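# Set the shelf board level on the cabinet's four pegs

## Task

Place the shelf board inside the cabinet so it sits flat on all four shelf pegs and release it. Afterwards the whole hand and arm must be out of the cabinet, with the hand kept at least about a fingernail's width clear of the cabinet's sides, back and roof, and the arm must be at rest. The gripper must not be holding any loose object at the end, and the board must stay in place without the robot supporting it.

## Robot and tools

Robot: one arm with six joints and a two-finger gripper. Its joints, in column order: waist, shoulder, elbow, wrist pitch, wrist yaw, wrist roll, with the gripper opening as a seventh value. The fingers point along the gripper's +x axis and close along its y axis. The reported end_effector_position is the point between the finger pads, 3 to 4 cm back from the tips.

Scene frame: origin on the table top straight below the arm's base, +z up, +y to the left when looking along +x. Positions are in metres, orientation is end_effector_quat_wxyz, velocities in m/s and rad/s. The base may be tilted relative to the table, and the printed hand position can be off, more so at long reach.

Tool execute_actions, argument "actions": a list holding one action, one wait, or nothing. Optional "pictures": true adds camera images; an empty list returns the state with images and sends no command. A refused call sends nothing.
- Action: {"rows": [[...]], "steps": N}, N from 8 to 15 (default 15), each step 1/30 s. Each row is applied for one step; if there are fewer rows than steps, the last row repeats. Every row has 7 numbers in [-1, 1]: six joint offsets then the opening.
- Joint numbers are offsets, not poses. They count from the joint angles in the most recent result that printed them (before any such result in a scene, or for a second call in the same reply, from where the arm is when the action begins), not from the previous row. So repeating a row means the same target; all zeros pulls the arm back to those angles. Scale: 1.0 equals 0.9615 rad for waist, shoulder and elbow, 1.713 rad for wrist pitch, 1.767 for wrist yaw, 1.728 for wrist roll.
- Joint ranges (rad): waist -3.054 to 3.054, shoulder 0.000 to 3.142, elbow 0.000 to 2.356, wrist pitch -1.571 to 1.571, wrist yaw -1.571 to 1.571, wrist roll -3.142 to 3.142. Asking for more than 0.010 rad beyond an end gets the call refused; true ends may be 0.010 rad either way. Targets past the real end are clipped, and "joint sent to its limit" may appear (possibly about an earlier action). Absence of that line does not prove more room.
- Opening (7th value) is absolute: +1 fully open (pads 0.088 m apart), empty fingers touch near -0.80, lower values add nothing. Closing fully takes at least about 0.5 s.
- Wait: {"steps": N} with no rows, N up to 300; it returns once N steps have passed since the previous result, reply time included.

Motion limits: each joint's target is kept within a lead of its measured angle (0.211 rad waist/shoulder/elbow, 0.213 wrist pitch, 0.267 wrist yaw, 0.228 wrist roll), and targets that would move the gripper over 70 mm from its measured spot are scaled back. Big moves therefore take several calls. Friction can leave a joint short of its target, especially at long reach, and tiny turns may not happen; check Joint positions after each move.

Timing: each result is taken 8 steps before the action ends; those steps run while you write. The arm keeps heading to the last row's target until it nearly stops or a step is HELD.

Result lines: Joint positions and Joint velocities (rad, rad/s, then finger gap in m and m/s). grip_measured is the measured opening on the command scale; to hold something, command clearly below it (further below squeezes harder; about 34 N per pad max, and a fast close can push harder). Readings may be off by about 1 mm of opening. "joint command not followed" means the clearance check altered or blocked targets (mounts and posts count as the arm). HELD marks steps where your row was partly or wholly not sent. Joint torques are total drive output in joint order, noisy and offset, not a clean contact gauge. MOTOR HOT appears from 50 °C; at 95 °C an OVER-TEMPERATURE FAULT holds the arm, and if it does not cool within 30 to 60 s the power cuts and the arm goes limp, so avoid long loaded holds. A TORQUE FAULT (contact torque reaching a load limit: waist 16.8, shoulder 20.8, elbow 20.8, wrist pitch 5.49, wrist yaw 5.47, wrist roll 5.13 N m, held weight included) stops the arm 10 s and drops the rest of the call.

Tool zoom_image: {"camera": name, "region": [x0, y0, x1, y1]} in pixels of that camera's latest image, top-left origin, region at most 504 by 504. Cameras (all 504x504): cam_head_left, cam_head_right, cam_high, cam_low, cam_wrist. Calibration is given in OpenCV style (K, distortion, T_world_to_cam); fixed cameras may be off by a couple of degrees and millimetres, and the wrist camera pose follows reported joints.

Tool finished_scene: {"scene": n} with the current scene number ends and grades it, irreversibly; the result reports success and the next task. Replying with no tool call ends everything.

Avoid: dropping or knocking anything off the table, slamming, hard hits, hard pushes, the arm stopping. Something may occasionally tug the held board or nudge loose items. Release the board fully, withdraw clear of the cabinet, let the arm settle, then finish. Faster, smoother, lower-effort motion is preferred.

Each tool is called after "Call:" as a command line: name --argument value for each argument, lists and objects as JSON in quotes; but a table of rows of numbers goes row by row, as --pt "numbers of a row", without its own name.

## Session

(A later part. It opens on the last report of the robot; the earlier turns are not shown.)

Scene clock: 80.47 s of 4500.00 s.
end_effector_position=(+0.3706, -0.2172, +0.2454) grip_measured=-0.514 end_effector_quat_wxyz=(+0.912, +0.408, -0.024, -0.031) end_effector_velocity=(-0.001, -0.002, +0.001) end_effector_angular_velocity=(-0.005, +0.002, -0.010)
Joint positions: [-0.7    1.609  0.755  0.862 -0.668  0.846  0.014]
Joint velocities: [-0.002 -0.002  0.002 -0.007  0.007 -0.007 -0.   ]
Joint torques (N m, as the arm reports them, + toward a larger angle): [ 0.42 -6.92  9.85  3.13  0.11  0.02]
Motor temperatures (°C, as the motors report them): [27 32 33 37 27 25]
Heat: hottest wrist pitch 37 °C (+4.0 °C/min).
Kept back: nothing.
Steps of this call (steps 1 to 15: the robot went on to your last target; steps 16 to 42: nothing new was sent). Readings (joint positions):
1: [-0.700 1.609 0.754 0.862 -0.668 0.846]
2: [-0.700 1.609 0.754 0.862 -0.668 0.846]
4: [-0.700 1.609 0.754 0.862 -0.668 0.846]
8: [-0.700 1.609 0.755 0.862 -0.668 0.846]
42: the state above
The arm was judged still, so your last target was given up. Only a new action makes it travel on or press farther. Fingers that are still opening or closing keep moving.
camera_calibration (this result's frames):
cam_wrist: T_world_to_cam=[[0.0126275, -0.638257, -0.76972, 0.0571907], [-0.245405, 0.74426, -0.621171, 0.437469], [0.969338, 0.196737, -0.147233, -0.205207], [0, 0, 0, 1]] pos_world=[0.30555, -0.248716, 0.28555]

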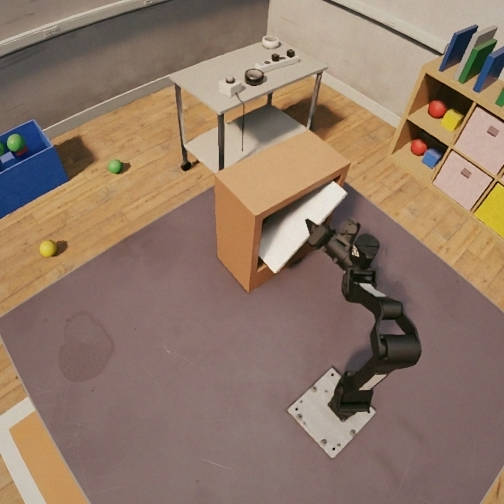

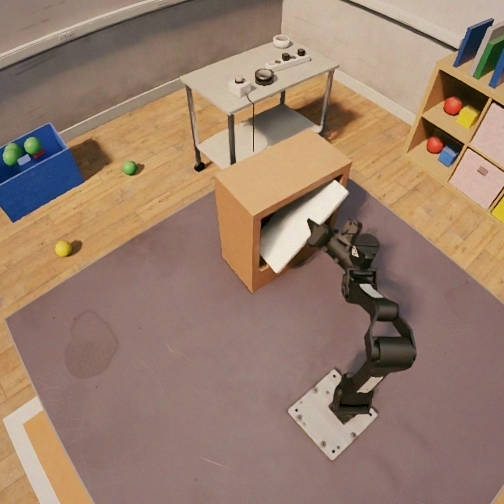

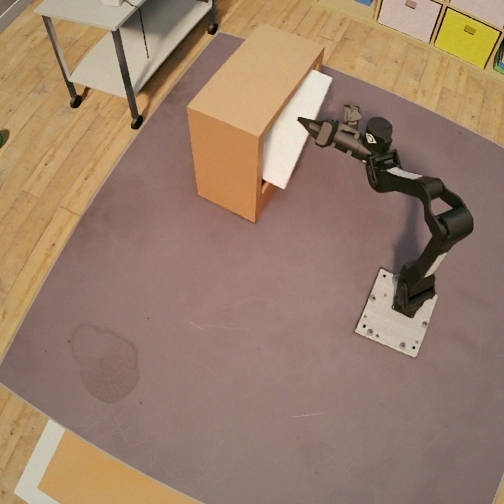

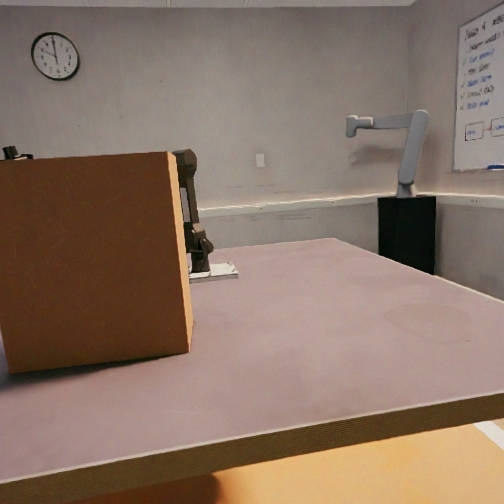

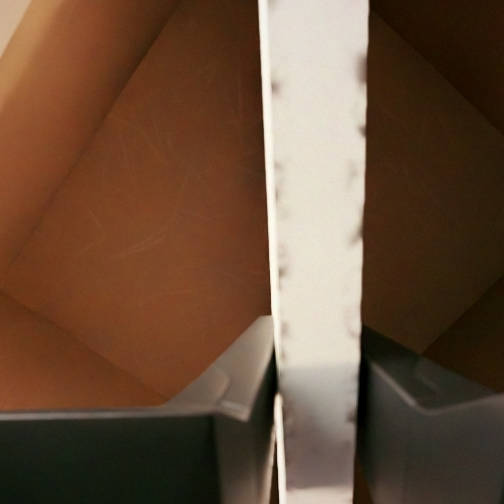

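Call:
execute_actions --actions '[{"rows": [[0.0059,0.0003,0.0296,0.0057,0.0026,0.0006,-0.85],[0.0108,0.0070,0.0367,0.0054,0.0052,0.0006,-0.85],[0.0182,0.0173,0.0479,0.0048,0.0092,0.0006,-0.85],[0.0276,0.0306,0.0626,0.0039,0.0143,0.0006,-0.85],[0.0384,0.0462,0.0801,0.0026,0.0200,0.0006,-0.85],[0.0500,0.0634,0.0998,0.0010,0.0262,0.0006,-0.85],[0.0618,0.0815,0.1211,-0.0009,0.0326,0.0006,-0.85],[0.0734,0.1000,0.1432,-0.0031,0.0388,0.0006,-0.85],[0.0845,0.1182,0.1654,-0.0055,0.0447,0.0006,-0.85],[0.0945,0.1354,0.1868,-0.0080,0.0501,0.0006,-0.85],[0.1033,0.1509,0.2065,-0.0105,0.0547,0.0006,-0.85],[0.1106,0.1641,0.2235,-0.0127,0.0586,0.0006,-0.85],[0.1161,0.1743,0.2369,-0.0145,0.0615,0.0006,-0.85],[0.1196,0.1810,0.2457,-0.0158,0.0634,0.0006,-0.85],[0.1208,0.1834,0.2488,-0.0162,0.0640,0.0006,-0.85]], "steps": 15}]'

Call:
execute_actions --actions '[{"steps": 24}]' --pictures true

Scene clock: 84.03 s of 4500.00 s.
end_effector_position=(+0.3839, -0.2194, +0.2465) grip_measured=-0.514 end_effector_quat_wxyz=(+0.912, +0.408, -0.026, -0.032) end_effector_velocity=(+0.129, -0.009, +0.003) end_effector_angular_velocity=(+0.002, +0.008, +0.005)
Joint positions: [-0.674  1.647  0.799  0.858 -0.639  0.846  0.014]
Joint velocities: [ 0.247  0.364  0.418 -0.066  0.242 -0.007 -0.   ]
Joint torques (N m, as the arm reports them, + toward a larger angle): [ 0.66 -6.98  9.96  2.86  0.07  0.  ]
Motor temperatures (°C, as the motors report them): [27 32 34 38 27 25]
Heat: hottest wrist pitch 38 °C (+6.0 °C/min).
Steps of this call (steps 1 to 100: nothing new was sent; steps 101 to 107: the first 7 steps of this action). Readings (joint positions):
101: [-0.700 1.610 0.755 0.862 -0.668 0.846]
102: [-0.699 1.611 0.756 0.862 -0.667 0.846]
104: [-0.693 1.619 0.765 0.862 -0.659 0.846]
107: the state above

Scene clock: 84.83 s of 4500.00 s.
end_effector_position=(+0.4338, -0.2211, +0.2467) grip_measured=-0.514 end_effector_quat_wxyz=(+0.911, +0.410, -0.023, -0.030) end_effector_velocity=(+0.000, -0.000, -0.009) end_effector_angular_velocity=(-0.003, +0.027, +0.005)
Joint positions: [-0.587  1.787  0.967  0.824 -0.557  0.846  0.014]
Joint velocities: [-0.002  0.007 -0.002 -0.022 -0.007 -0.022 -0.   ]
Joint torques (N m, as the arm reports them, + toward a larger angle): [ 0.32 -8.45 10.1   3.03  0.06  0.01]
Motor temperatures (°C, as the motors report them): [27 32 34 38 27 25]
Heat: hottest wrist pitch 38 °C (+6.1 °C/min).
Kept back: nothing.
Steps of this call (steps 1 to 8: the last 8 steps of your previous action; steps 9 to 24: the robot went on to your last target). Readings (joint positions):
1: [-0.665 1.661 0.814 0.856 -0.630 0.846]
2: [-0.656 1.675 0.831 0.853 -0.621 0.846]
4: [-0.636 1.706 0.867 0.846 -0.603 0.846]
8: [-0.603 1.759 0.930 0.833 -0.575 0.846]
24: the state above
camera_calibration (this result's frames):
cam_wrist: T_world_to_cam=[[0.0116756, -0.636004, -0.771598, 0.056293], [-0.248141, 0.74567, -0.618387, 0.457468], [0.968654, 0.198685, -0.149112, -0.26433], [0, 0, 0, 1]] pos_world=[0.368904, -0.252799, 0.286913]

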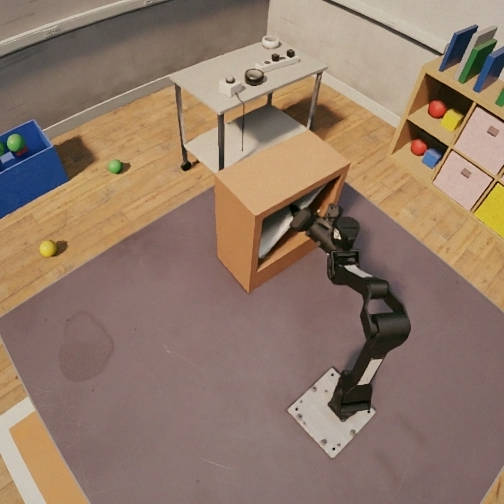

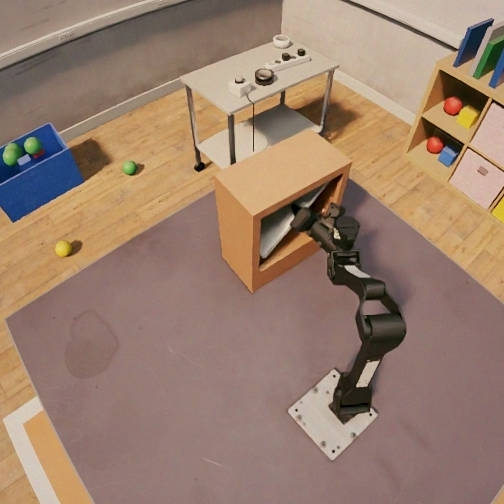

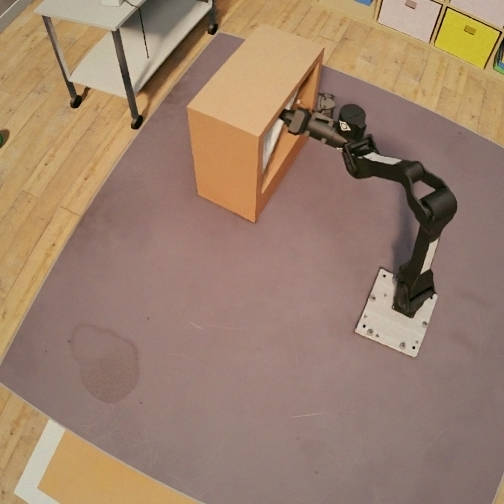

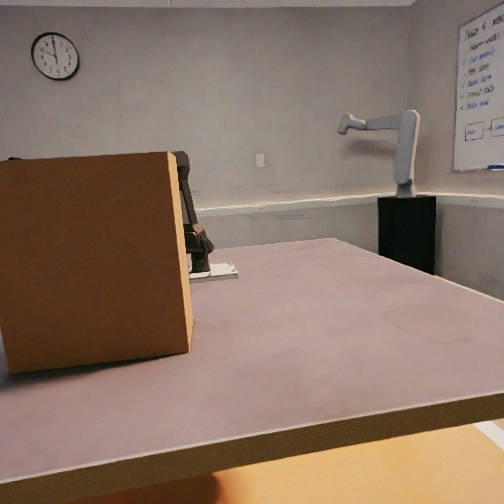

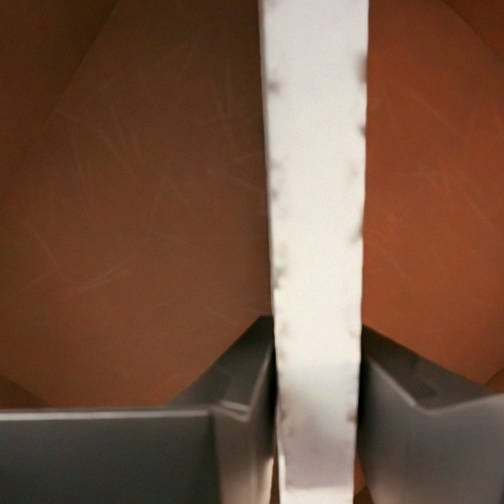

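Call:
zoom_image --camera "cam_wrist" --region '[378, 0, 504, 126]'

Call:
zoom_image --camera "cam_wrist" --region '[0, 320, 126, 446]'

Call:
zoom_image --camera "cam_head_left" --region '[240, 160, 366, 286]'

Region (378, 0, 504, 126) of cam_wrist's 504x504 image, scaled by 4.000, with more detail than that image has.

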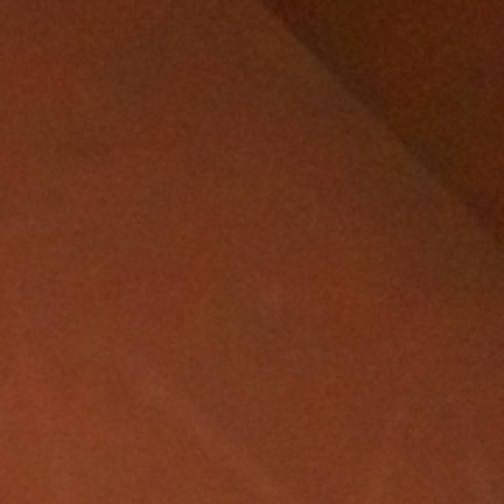

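Region (0, 320, 126, 446) of cam_wrist's 504x504 image, scaled by 4.000, with more detail than that image has.

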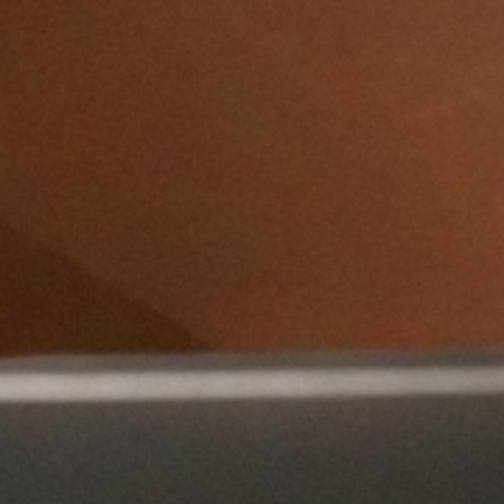

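Region (240, 160, 366, 286) of cam_head_left's 504x504 image, scaled by 4.000, with more detail than that image has.

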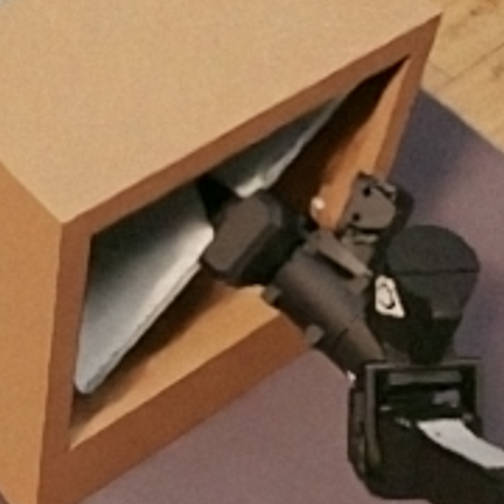

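Call:
execute_actions --actions '[{"rows": [[0.001,-0.0045,0.0270,0.0064,0.0006,0.0043,-0.85],[0.001,-0.0045,0.0258,0.0064,0.0006,0.0082,-0.85],[0.001,-0.0045,0.0246,0.0064,0.0006,0.0147,-0.85],[0.001,-0.0045,0.0234,0.0064,0.0006,0.0233,-0.85],[0.001,-0.0045,0.0222,0.0064,0.0006,0.0341,-0.85],[0.001,-0.0045,0.0210,0.0064,0.0006,0.0466,-0.85],[0.001,-0.0045,0.0198,0.0064,0.0006,0.0609,-0.85],[0.001,-0.0045,0.0186,0.0065,0.0006,0.0767,-0.85],[0.001,-0.0045,0.0174,0.0066,0.0006,0.0938,-0.85],[0.001,-0.0045,0.0162,0.0067,0.0006,0.1120,-0.85],[0.001,-0.0045,0.0150,0.0068,0.0006,0.1311,-0.85],[0.001,-0.0045,0.0138,0.0069,0.0006,0.1510,-0.85],[0.001,-0.0045,0.0126,0.0070,0.0006,0.1714,-0.85],[0.001,-0.0045,0.0114,0.0070,0.0006,0.1922,-0.85],[0.001,-0.0045,0.0104,0.0070,0.0006,0.2133,-0.85]], "steps": 15}]'

Call:
execute_actions --actions '[{"rows": [[0,-0.0015,0.0038,0.0093,0,0.0860,-0.85],[0,0.0032,-0.0001,0.0141,0,0.1068,-0.85],[0,0.0105,-0.0061,0.0216,0,0.1273,-0.85],[0,0.0201,-0.0134,0.0312,0,0.1472,-0.85],[0,0.0317,-0.0218,0.0425,0,0.1663,-0.85],[0,0.0449,-0.0307,0.0549,0,0.1845,-0.85],[0,0.0594,-0.0396,0.0681,0,0.2016,-0.85],[0,0.0745,-0.0482,0.0815,0,0.2174,-0.85],[0,0.0898,-0.0562,0.0946,0,0.2316,-0.85],[0,0.1048,-0.0633,0.1070,0,0.2442,-0.85],[0,0.1186,-0.0694,0.1182,0,0.2549,-0.85],[0,0.1307,-0.0742,0.1278,0,0.2635,-0.85],[0,0.1402,-0.0779,0.1352,0,0.2700,-0.85],[0,0.1464,-0.0801,0.1400,0,0.2740,-0.85],[0,0.1486,-0.0809,0.1417,0,0.2753,-0.85]], "steps": 15}]'

Call:
execute_actions --actions '[{"steps": 24}]' --pictures true

Scene clock: 92.37 s of 4500.00 s.
end_effector_position=(+0.4342, -0.2212, +0.2462) grip_measured=-0.514 end_effector_quat_wxyz=(+0.901, +0.432, -0.023, -0.030) end_effector_velocity=(-0.001, -0.002, -0.001) end_effector_angular_velocity=(+0.465, -0.028, -0.002)
Joint positions: [-0.587  1.789  0.968  0.824 -0.557  0.896  0.014]
Joint velocities: [-0.002 -0.002 -0.002 -0.007  0.007  0.462 -0.   ]
Joint torques (N m, as the arm reports them, + toward a larger angle): [ 0.06 -8.99  9.25  3.11  0.05  0.14]
Motor temperatures (°C, as the motors report them): [27 34 35 39 27 25]
Heat: hottest wrist pitch 39 °C (+7.0 °C/min).
Steps of this call (steps 1 to 15: the robot went on to your last target; steps 16 to 219: nothing new was sent; steps 220 to 226: the first 7 steps of this action). Readings (joint positions):
220: [-0.587 1.789 0.968 0.824 -0.557 0.846]
221: [-0.587 1.789 0.968 0.824 -0.557 0.847]
223: [-0.587 1.789 0.968 0.824 -0.557 0.858]
226: the state above

Scene clock: 92.87 s of 4500.00 s.
end_effector_position=(+0.4344, -0.2213, +0.2402) grip_measured=-0.514 end_effector_quat_wxyz=(+0.787, +0.615, -0.035, -0.020) end_effector_velocity=(+0.002, -0.003, -0.094) end_effector_angular_velocity=(+0.962, -0.107, +0.021)
Joint positions: [-0.587  1.812  0.952  0.881 -0.557  1.337  0.014]
Joint velocities: [-0.002  0.247 -0.173  0.462  0.007  0.989 -0.   ]
Joint torques (N m, as the arm reports them, + toward a larger angle): [-0.02 -7.45  6.73  2.92  0.03  0.16]
Motor temperatures (°C, as the motors report them): [27 34 35 39 27 25]
Heat: hottest wrist pitch 39 °C (+7.1 °C/min).
Steps of this call (steps 1 to 8: the last 8 steps of your previous action; steps 9 to 15: the first 7 steps of this action, its rows measured from where the robot was after step 8). Readings (joint positions):
8: [-0.587 1.789 0.968 0.824 -0.557 1.102]
9: [-0.587 1.789 0.968 0.824 -0.557 1.136]
10: [-0.587 1.790 0.968 0.827 -0.557 1.170]
12: [-0.587 1.795 0.965 0.841 -0.557 1.238]
15: the state above

Scene clock: 93.67 s of 4500.00 s.
end_effector_position=(+0.4347, -0.2213, +0.1901) grip_measured=-0.514 end_effector_quat_wxyz=(+0.706, +0.707, -0.032, -0.022) end_effector_velocity=(-0.002, -0.002, -0.001) end_effector_angular_velocity=(-0.003, +0.006, -0.000)
Joint positions: [-0.587  1.936  0.884  1.054 -0.555  1.572  0.014]
Joint velocities: [-0.007 -0.002 -0.002 -0.007 -0.007 -0.007 -0.   ]
Joint torques (N m, as the arm reports them, + toward a larger angle): [-0.04 -8.89  7.04  3.2  -0.02  0.17]
Motor temperatures (°C, as the motors report them): [27 34 35 39 27 25]
Heat: hottest wrist pitch 39 °C (+7.1 °C/min).
Kept back: nothing.
Steps of this call (steps 1 to 8: the last 8 steps of your previous action; steps 9 to 24: the robot went on to your last target). Readings (joint positions):
1: [-0.587 1.821 0.945 0.898 -0.557 1.369]
2: [-0.587 1.833 0.938 0.915 -0.557 1.398]
4: [-0.587 1.860 0.923 0.951 -0.557 1.452]
8: [-0.587 1.911 0.896 1.010 -0.556 1.527]
24: the state above
camera_calibration (this result's frames):
cam_wrist: T_world_to_cam=[[0.0633256, 0.0358252, -0.99735, 0.181672], [-0.240004, 0.970573, 0.0196245, 0.347869], [0.968704, 0.238125, 0.0700603, -0.306516], [0, 0, 0, 1]] pos_world=[0.368909, -0.271152, 0.195839]

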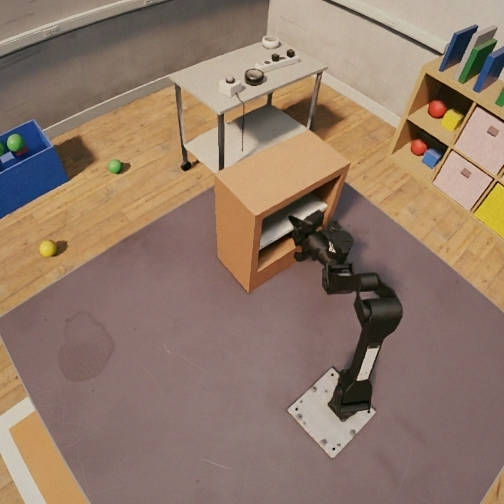

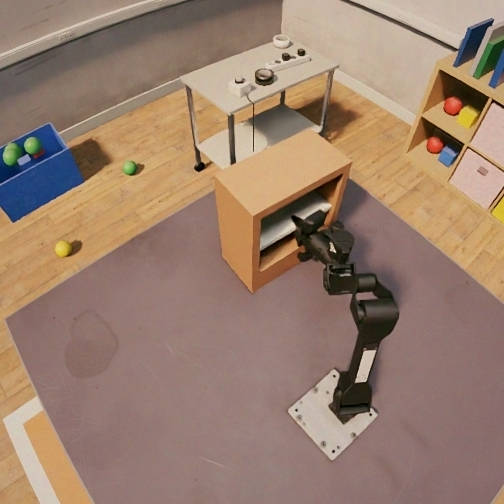

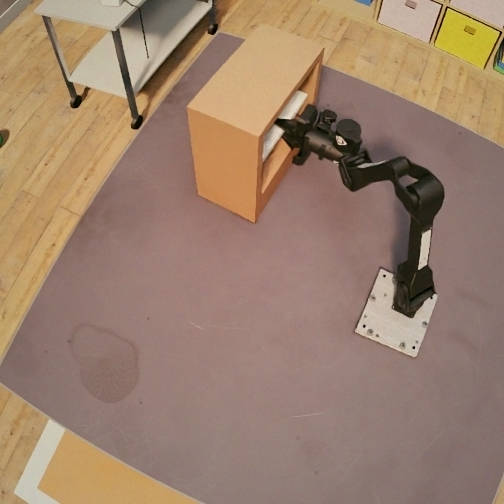

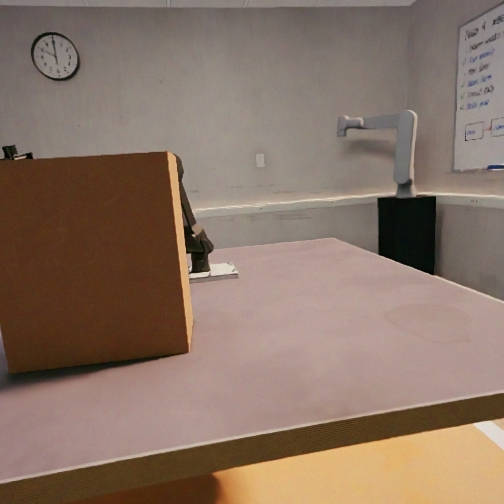

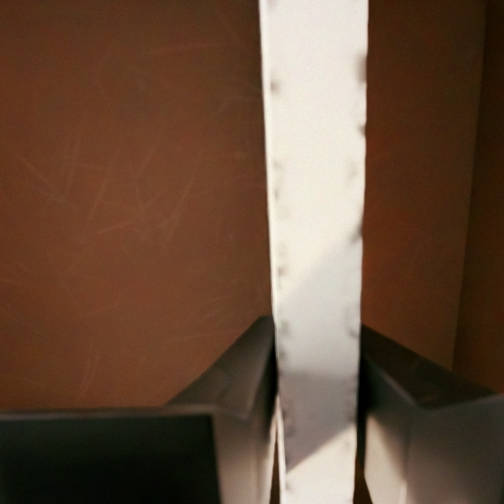

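Call:
zoom_image --camera "cam_wrist" --region '[336, 0, 504, 168]'

Call:
zoom_image --camera "cam_wrist" --region '[336, 220, 504, 388]'

Call:
zoom_image --camera "cam_head_left" --region '[240, 160, 366, 286]'

Region (336, 0, 504, 168) of cam_wrist's 504x504 image, scaled by 3.000, with more detail than that image has.

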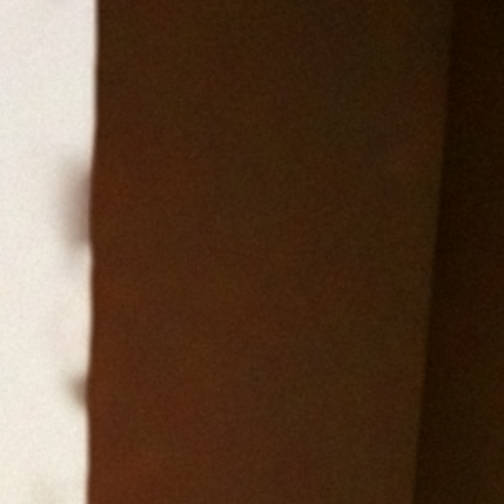

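Region (336, 220, 504, 388) of cam_wrist's 504x504 image, scaled by 3.000, with more detail than that image has.

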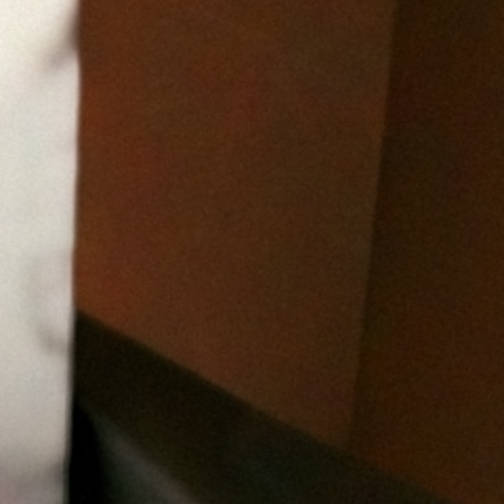

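Region (240, 160, 366, 286) of cam_head_left's 504x504 image, scaled by 4.000, with more detail than that image has.

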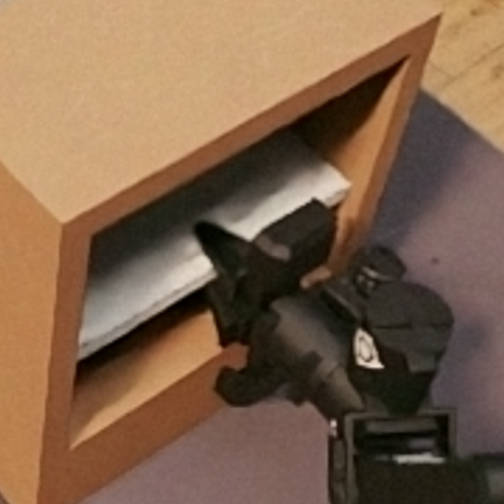

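Call:
execute_actions --actions '[{"rows": [[-0.001,-0.0032,0.0059,0.0082,-0.0011,0.002,-0.85],[-0.002,-0.0003,0.0049,0.0105,-0.0011,0.001,-0.85],[-0.003,0.0041,0.0033,0.0140,-0.0011,0,-0.85],[-0.004,0.0097,0.0014,0.0185,-0.0011,-0.001,-0.85],[-0.005,0.0165,-0.0008,0.0237,-0.0011,-0.002,-0.85],[-0.0057,0.0240,-0.0031,0.0295,-0.0011,-0.003,-0.85],[-0.006,0.0321,-0.0055,0.0357,-0.0011,-0.0035,-0.85],[-0.006,0.0403,-0.0078,0.0419,-0.0011,-0.0035,-0.85],[-0.006,0.0485,-0.0099,0.0480,-0.0011,-0.0035,-0.85],[-0.006,0.0564,-0.0119,0.0537,-0.0011,-0.0035,-0.85],[-0.006,0.0636,-0.0135,0.0589,-0.0011,-0.0035,-0.85],[-0.006,0.0697,-0.0149,0.0633,-0.0011,-0.0035,-0.85],[-0.006,0.0745,-0.0159,0.0668,-0.0011,-0.0035,-0.85],[-0.006,0.0776,-0.0165,0.0690,-0.0011,-0.0035,-0.85],[-0.006,0.0787,-0.0167,0.0698,-0.0011,-0.0035,-0.85]], "steps": 15}]'

Call:
execute_actions --actions '[{"steps": 22}]' --pictures true

Scene clock: 97.33 s of 4500.00 s.
end_effector_position=(+0.4349, -0.2217, +0.1885) grip_measured=-0.514 end_effector_quat_wxyz=(+0.709, +0.704, -0.036, -0.019) end_effector_velocity=(-0.001, -0.005, -0.039) end_effector_angular_velocity=(-0.035, -0.016, -0.006)
Joint positions: [-0.587  1.949  0.881  1.08  -0.555  1.572  0.014]
Joint velocities: [-0.012  0.139 -0.037  0.198 -0.007 -0.022 -0.   ]
Joint torques (N m, as the arm reports them, + toward a larger angle): [-0.42 -8.11  6.25  3.07 -0.01 -0.06]
Motor temperatures (°C, as the motors report them): [27 34 35 40 27 25]
Heat: hottest wrist pitch 40 °C (+8.0 °C/min).
Steps of this call (steps 1 to 15: the robot went on to your last target; steps 16 to 103: nothing new was sent; steps 104 to 110: the first 7 steps of this action). Readings (joint positions):
104: [-0.587 1.937 0.883 1.054 -0.555 1.573]
105: [-0.587 1.937 0.883 1.055 -0.555 1.573]
107: [-0.587 1.939 0.883 1.061 -0.555 1.573]
110: the state above

Scene clock: 98.07 s of 4500.00 s.
end_effector_position=(+0.4343, -0.2222, +0.1667) grip_measured=-0.514 end_effector_quat_wxyz=(+0.709, +0.704, -0.035, -0.021) end_effector_velocity=(-0.001, +0.003, +0.002) end_effector_angular_velocity=(-0.012, -0.005, +0.019)
Joint positions: [-0.589  2.014  0.861  1.16  -0.555  1.567  0.014]
Joint velocities: [-0.002 -0.002 -0.002  0.007 -0.022 -0.007 -0.   ]
Joint torques (N m, as the arm reports them, + toward a larger angle): [-0.37 -8.97  6.51  3.24 -0.02 -0.07]
Motor temperatures (°C, as the motors report them): [27 34 35 40 27 25]
Heat: hottest wrist pitch 40 °C (+8.0 °C/min).
Kept back: nothing.
Steps of this call (steps 1 to 8: the last 8 steps of your previous action; steps 9 to 22: the robot went on to your last target). Readings (joint positions):
1: [-0.587 1.954 0.880 1.088 -0.555 1.571]
2: [-0.588 1.960 0.878 1.096 -0.555 1.570]
4: [-0.589 1.975 0.874 1.113 -0.555 1.569]
8: [-0.589 2.001 0.865 1.140 -0.555 1.568]
22: the state above
camera_calibration (this result's frames):
cam_wrist: T_world_to_cam=[[0.0676211, 0.0273939, -0.997335, 0.154584], [-0.237719, 0.971277, 0.0105604, 0.349748], [0.968977, 0.236371, 0.0721909, -0.305164], [0, 0, 0, 1]] pos_world=[0.368385, -0.271805, 0.172509]

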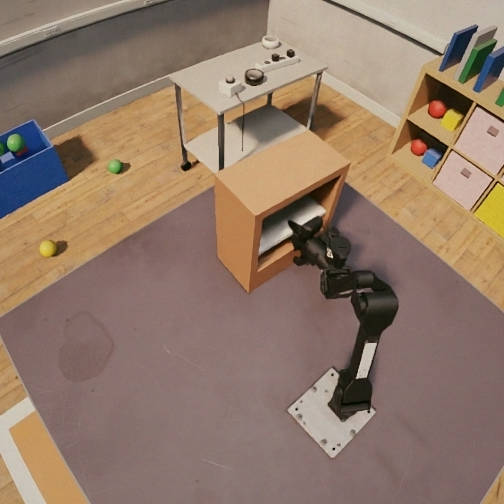

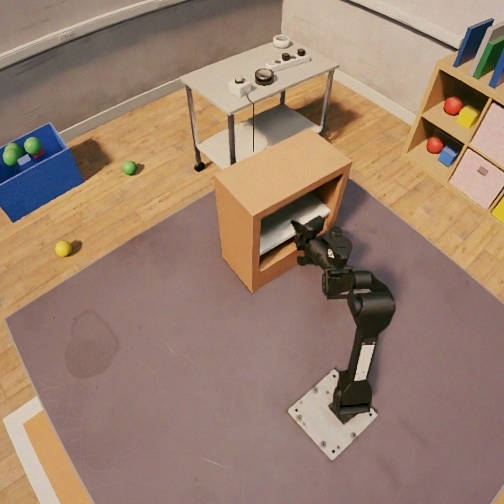

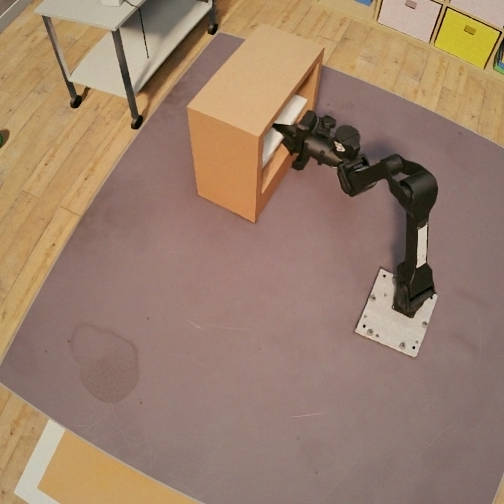

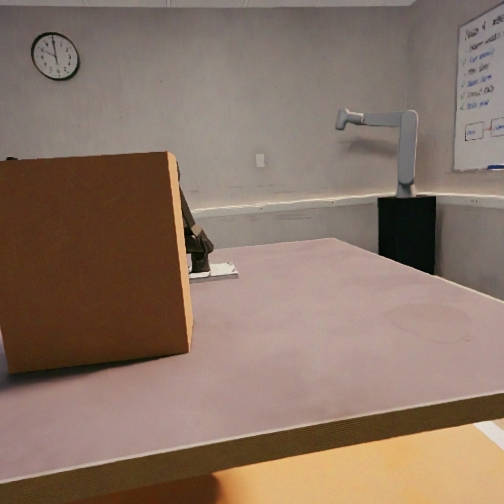

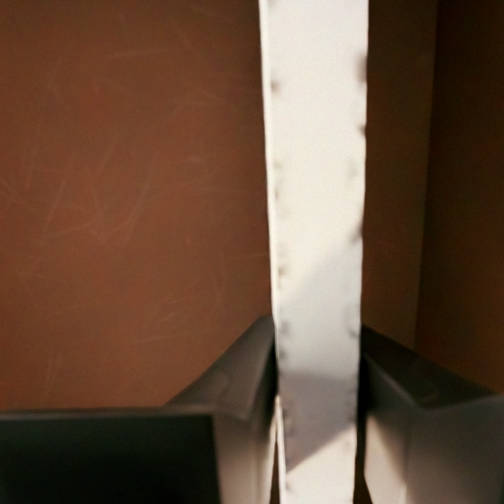

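Call:
zoom_image --camera "cam_wrist" --region '[336, 0, 504, 168]'

Call:
zoom_image --camera "cam_wrist" --region '[336, 200, 504, 368]'

Region (336, 0, 504, 168) of cam_wrist's 504x504 image, scaled by 3.000, with more detail than that image has.

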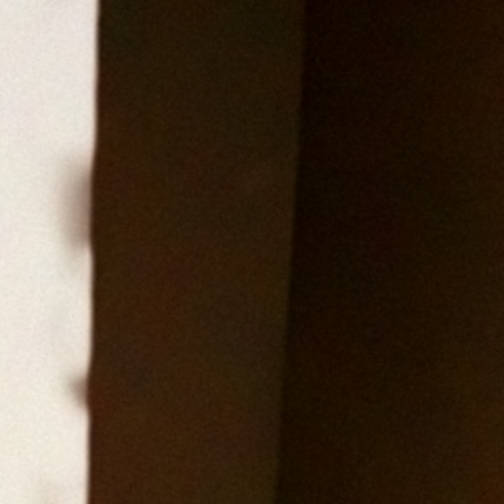

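Region (336, 200, 504, 368) of cam_wrist's 504x504 image, scaled by 3.000, with more detail than that image has.

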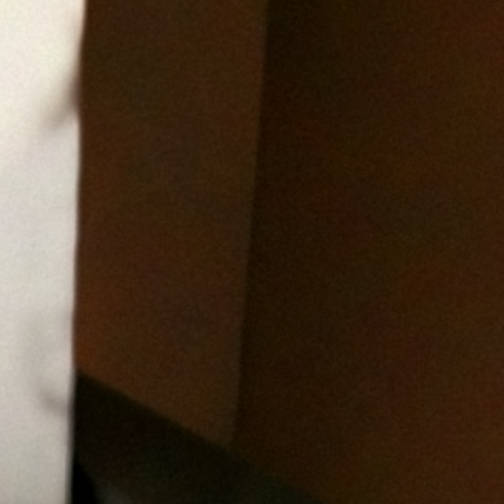

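Call:
execute_actions --actions '[{"rows": [[-0.003,-0.0020,0.0066,0.0080,0,0,-0.85],[-0.002,-0.0008,0.0062,0.0086,0,0,-0.85],[-0.001,0.0006,0.0058,0.0094,0,0,-0.85],[0,0.0020,0.0054,0.0102,0,0,-0.85],[0,0.0034,0.0050,0.0110,0,0,-0.85],[0,0.0048,0.0047,0.0116,0,0,-0.85],[0,0.0062,0.0044,0.0118,0,0,-0.85],[0,0.0076,0.0041,0.0116,0,0,-0.85],[0,0.0090,0.0038,0.0110,0,0,-0.85],[0,0.0104,0.0036,0.0102,0,0,-0.85],[0,0.0118,0.0034,0.0092,0,0,-0.85],[0,0.0132,0.0032,0.0082,0,0,-0.85],[0,0.0146,0.0031,0.0073,0,0,-0.85],[0,0.0158,0.0031,0.0065,0,0,-0.85],[0,0.0166,0.0031,0.0060,0,0,-0.85]], "steps": 15}]'

Call:
execute_actions --actions '[{"steps": 20}]' --pictures true

Scene clock: 100.67 s of 4500.00 s.
end_effector_position=(+0.4344, -0.2223, +0.1660) grip_measured=-0.514 end_effector_quat_wxyz=(+0.709, +0.704, -0.035, -0.021) end_effector_velocity=(-0.001, -0.002, -0.013) end_effector_angular_velocity=(+0.003, +0.014, -0.010)
Joint positions: [-0.589  2.018  0.861  1.165 -0.555  1.567  0.014]
Joint velocities: [-0.002  0.032 -0.007  0.022  0.007 -0.007  0.   ]
Joint torques (N m, as the arm reports them, + toward a larger angle): [ 0.01 -8.86  6.3   3.22  0.04 -0.03]
Motor temperatures (°C, as the motors report them): [27 35 34 41 27 25]
Heat: hottest wrist pitch 41 °C (+9.1 °C/min).
Steps of this call (steps 1 to 15: the robot went on to your last target; steps 16 to 71: nothing new was sent; steps 72 to 78: the first 7 steps of this action). Readings (joint positions):
72: [-0.589 2.014 0.861 1.160 -0.555 1.567]
73: [-0.589 2.014 0.861 1.161 -0.555 1.567]
75: [-0.589 2.016 0.861 1.162 -0.555 1.567]
78: the state above

Scene clock: 101.33 s of 4500.00 s.
end_effector_position=(+0.4346, -0.2224, +0.1624) grip_measured=-0.514 end_effector_quat_wxyz=(+0.708, +0.705, -0.033, -0.023) end_effector_velocity=(+0.000, +0.000, -0.004) end_effector_angular_velocity=(+0.006, +0.018, -0.005)
Joint positions: [-0.589  2.026  0.861  1.166 -0.555  1.566  0.014]
Joint velocities: [ 0.002 -0.002 -0.002 -0.022  0.007 -0.007  0.   ]
Joint torques (N m, as the arm reports them, + toward a larger angle): [-0.03 -8.03  6.13  2.49  0.03  0.  ]
Motor temperatures (°C, as the motors report them): [27 35 34 41 27 25]
Heat: hottest wrist pitch 41 °C (+9.0 °C/min).
Kept back: nothing.
Steps of this call (steps 1 to 8: the last 8 steps of your previous action; steps 9 to 15: the robot went on to your last target; steps 16 to 20: nothing new was sent). Readings (joint positions):
1: [-0.589 2.019 0.861 1.165 -0.555 1.567]
2: [-0.589 2.020 0.861 1.166 -0.555 1.567]
4: [-0.589 2.023 0.861 1.166 -0.555 1.567]
8: [-0.589 2.025 0.861 1.167 -0.555 1.566]
20: the state above
The arm was judged still, so your last target was given up. Only a new action makes it travel on or press farther. Fingers that are still opening or closing keep moving.
camera_calibration (this result's frames):
cam_wrist: T_world_to_cam=[[0.0629011, 0.0292573, -0.997591, 0.152848], [-0.237682, 0.971249, 0.0134982, 0.34958], [0.969304, 0.23626, 0.0680466, -0.304636], [0, 0, 0, 1]] pos_world=[0.368759, -0.272028, 0.16849]

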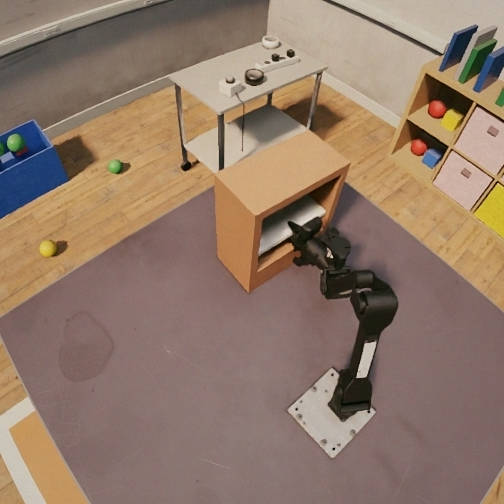

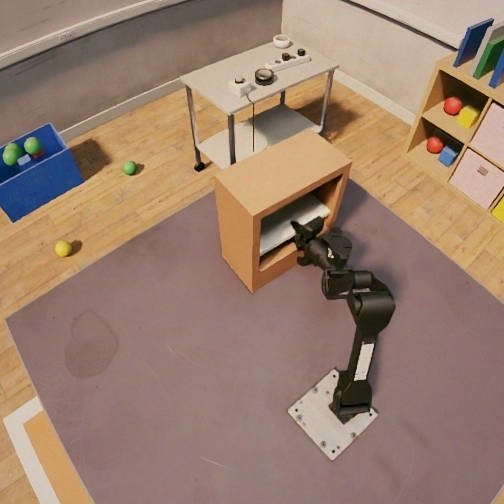

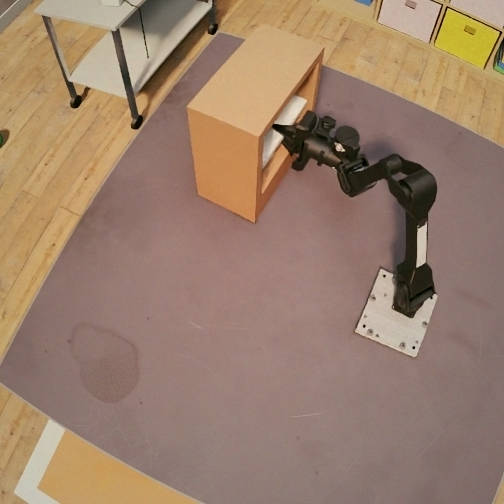

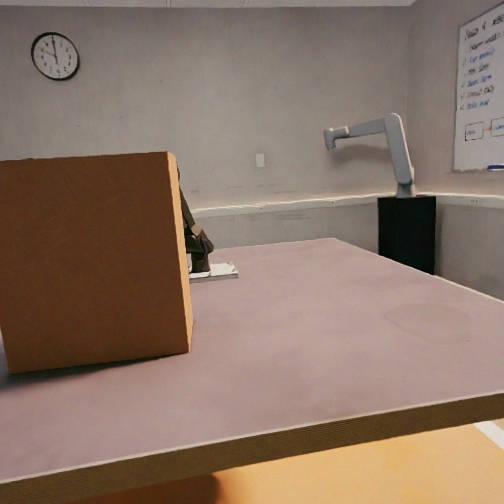

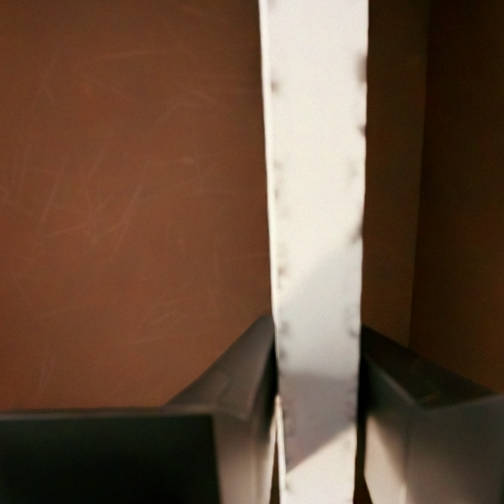

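Call:
execute_actions --actions '[{"rows": [[0,0.0050,0.0025,0.0020,0,0,-0.76],[0,0.0060,0.0018,0.0013,0,0,-0.67],[0,0.0070,0.0010,0.0006,0,0,-0.59],[0,0.0070,0.0003,0,0,0,-0.54],[0,0.0070,0,0,0,0,-0.515],[0,0.0065,0,0,0,0,-0.495],[0,0.0055,0,0,0,0,-0.475],[0,0.0040,0,0,0,0,-0.45],[0,0.0020,-0.001,0,0,0,-0.41],[-0.0005,0,-0.002,0,0,0,-0.36],[-0.001,-0.0025,-0.003,0,-0.0003,0,-0.30],[-0.0015,-0.0050,-0.004,0.0003,-0.0006,0,-0.24],[-0.002,-0.0075,-0.005,0.0005,-0.0009,0,-0.19],[-0.0025,-0.0095,-0.0055,0.0006,-0.0011,0,-0.16],[-0.003,-0.0110,-0.006,0.0006,-0.0011,0,-0.15]], "steps": 15}]'

Call:
execute_actions --actions '[{"rows": [[-0.0060,-0.0162,-0.0131,0.0024,-0.0027,0,-0.15],[-0.0113,-0.0237,-0.0266,0.0057,-0.0056,0,-0.15],[-0.0197,-0.0352,-0.0472,0.0108,-0.0101,0,-0.15],[-0.0309,-0.0499,-0.0734,0.0173,-0.0162,0,-0.15],[-0.0446,-0.0670,-0.1037,0.0247,-0.0237,0,-0.15],[-0.0606,-0.0858,-0.1365,0.0326,-0.0324,0,-0.15],[-0.0783,-0.1054,-0.1706,0.0407,-0.0420,0,-0.15],[-0.0973,-0.1252,-0.2045,0.0486,-0.0524,0,-0.15],[-0.1167,-0.1444,-0.2370,0.0561,-0.0630,0,-0.15],[-0.1360,-0.1623,-0.2671,0.0629,-0.0734,0,-0.15],[-0.1540,-0.1784,-0.2938,0.0689,-0.0832,0,-0.15],[-0.1699,-0.1919,-0.3161,0.0738,-0.0919,0,-0.15],[-0.1825,-0.2024,-0.3331,0.0775,-0.0988,0,-0.15],[-0.1909,-0.2091,-0.3440,0.0798,-0.1033,0,-0.15],[-0.1939,-0.2114,-0.3478,0.0806,-0.1049,0,-0.15]], "steps": 15}]'

Call:
execute_actions --actions '[{"steps": 26}]' --pictures true

Scene clock: 106.53 s of 4500.00 s.
end_effector_position=(+0.4347, -0.2224, +0.1620) grip_measured=-0.514 end_effector_quat_wxyz=(+0.708, +0.705, -0.033, -0.023) end_effector_velocity=(-0.001, +0.000, -0.001) end_effector_angular_velocity=(-0.018, +0.008, +0.005)
Joint positions: [-0.589  2.026  0.861  1.165 -0.555  1.566  0.014]
Joint velocities: [-0.002 -0.002 -0.002 -0.007 -0.007 -0.022  0.   ]
Joint torques (N m, as the arm reports them, + toward a larger angle): [-0.05 -8.03  5.82  2.27  0.02 -0.02]
Motor temperatures (°C, as the motors report them): [27 35 34 41 27 25]
Heat: hottest wrist pitch 41 °C (+9.1 °C/min).
Steps of this call (steps 1 to 149: nothing new was sent; steps 150 to 156: the first 7 steps of this action). Readings (joint positions):
150: [-0.589 2.026 0.861 1.166 -0.555 1.566]
151: [-0.589 2.026 0.861 1.166 -0.555 1.566]
153: [-0.589 2.026 0.861 1.166 -0.555 1.566]
156: the state above

Scene clock: 107.03 s of 4500.00 s.
end_effector_position=(+0.4148, -0.2195, +0.1597) grip_measured=-0.169 end_effector_quat_wxyz=(+0.708, +0.706, -0.029, -0.022) end_effector_velocity=(-0.202, +0.005, -0.010) end_effector_angular_velocity=(+0.022, +0.016, -0.019)
Joint positions: [-0.619  1.988  0.784  1.2   -0.591  1.566  0.031]
Joint velocities: [-0.349 -0.403 -0.725  0.3   -0.33   0.007  0.007]
Joint torques (N m, as the arm reports them, + toward a larger angle): [ -0.62 -10.3    4.5    2.26  -0.02  -0.02]
Motor temperatures (°C, as the motors report them): [27 35 34 41 27 25]
Heat: hottest wrist pitch 41 °C (+9.1 °C/min).
Steps of this call (steps 1 to 8: the last 8 steps of your previous action; steps 9 to 15: the first 7 steps of this action, its rows measured from where the robot was after step 8). Readings (joint positions):
8: [-0.589 2.026 0.861 1.166 -0.555 1.566]
9: [-0.589 2.026 0.860 1.166 -0.555 1.566]
10: [-0.590 2.026 0.858 1.167 -0.556 1.566]
12: [-0.595 2.019 0.843 1.176 -0.564 1.566]
15: the state above

Scene clock: 107.90 s of 4500.00 s.
end_effector_position=(+0.3398, -0.2159, +0.1593) grip_measured=-0.150 end_effector_quat_wxyz=(+0.708, +0.705, -0.032, -0.023) end_effector_velocity=(-0.001, +0.003, -0.001) end_effector_angular_velocity=(-0.002, +0.006, +0.020)
Joint positions: [-0.772  1.837  0.534  1.302 -0.738  1.566  0.032]
Joint velocities: [-0.002 -0.002 -0.002 -0.007 -0.022 -0.007 -0.   ]
Joint torques (N m, as the arm reports them, + toward a larger angle): [-0.26 -8.23  4.22  2.22 -0.05 -0.04]
Motor temperatures (°C, as the motors report them): [27 35 34 41 27 25]
Heat: hottest wrist pitch 41 °C (+9.1 °C/min).
Kept back: nothing.
Steps of this call (steps 1 to 8: the last 8 steps of your previous action; steps 9 to 26: the robot went on to your last target). Readings (joint positions):
1: [-0.632 1.973 0.758 1.211 -0.604 1.566]
2: [-0.647 1.957 0.731 1.223 -0.618 1.566]
4: [-0.680 1.924 0.676 1.245 -0.648 1.566]
8: [-0.741 1.869 0.586 1.281 -0.701 1.566]
26: the state above
camera_calibration (this result's frames):
cam_wrist: T_world_to_cam=[[0.0614414, 0.0304686, -0.997646, 0.156263], [-0.237677, 0.971228, 0.0150241, 0.320479], [0.969399, 0.236194, 0.0669153, -0.213938], [0, 0, 0, 1]] pos_world=[0.27396, -0.265489, 0.165396]

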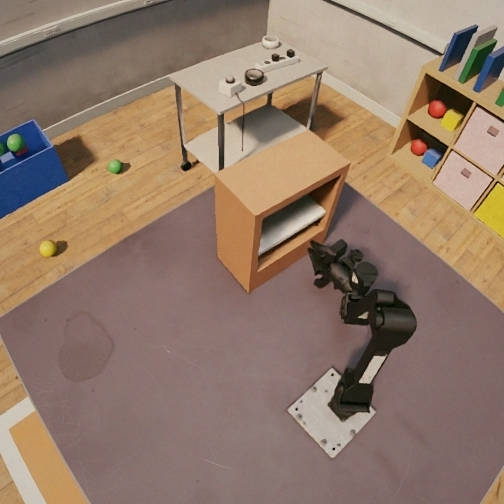

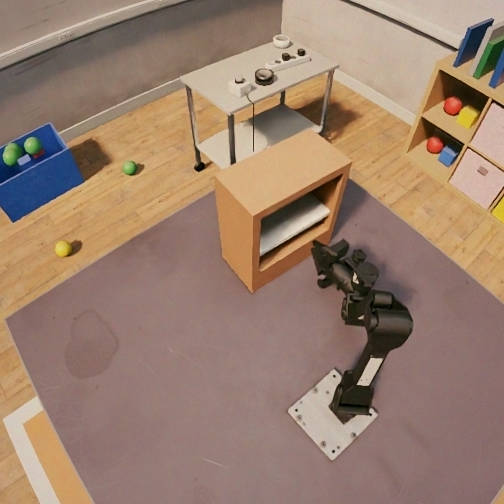

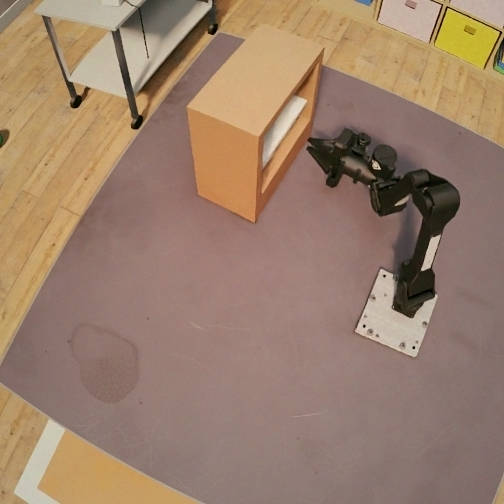

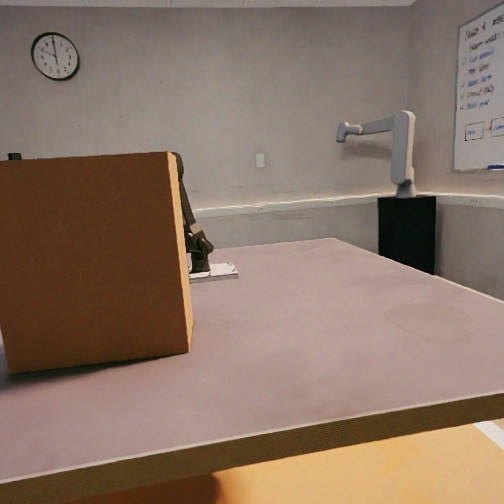

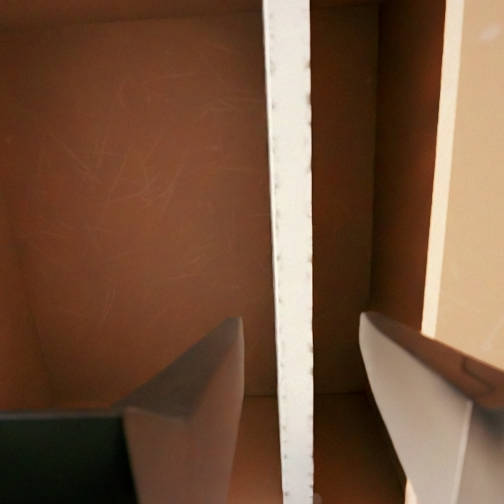

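Call:
zoom_image --camera "cam_wrist" --region '[230, 360, 374, 504]'

Call:
zoom_image --camera "cam_head_left" --region '[240, 160, 366, 286]'

Call:
zoom_image --camera "cam_wrist" --region '[230, 0, 400, 170]'

Region (230, 360, 374, 504) of cam_wrist's 504x504 image, scaled by 3.500, with more detail than that image has.

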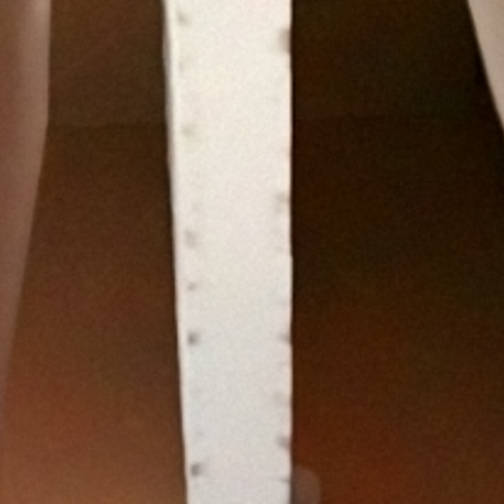

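Region (240, 160, 366, 286) of cam_head_left's 504x504 image, scaled by 4.000, with more detail than that image has.

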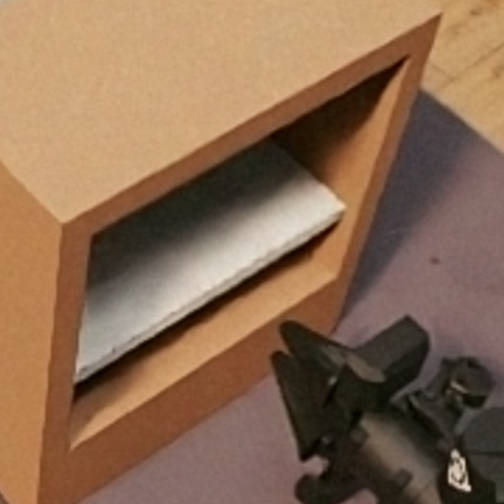

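Region (230, 0, 400, 170) of cam_wrist's 504x504 image, scaled by 2.965, with more detail than that image has.

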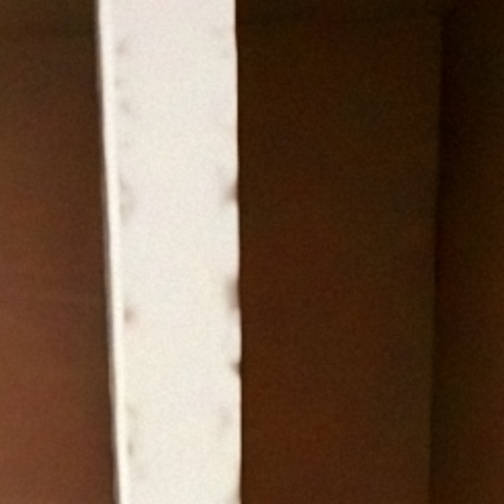

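Call:
finished_scene --scene 2

The scene is finished: the task was done.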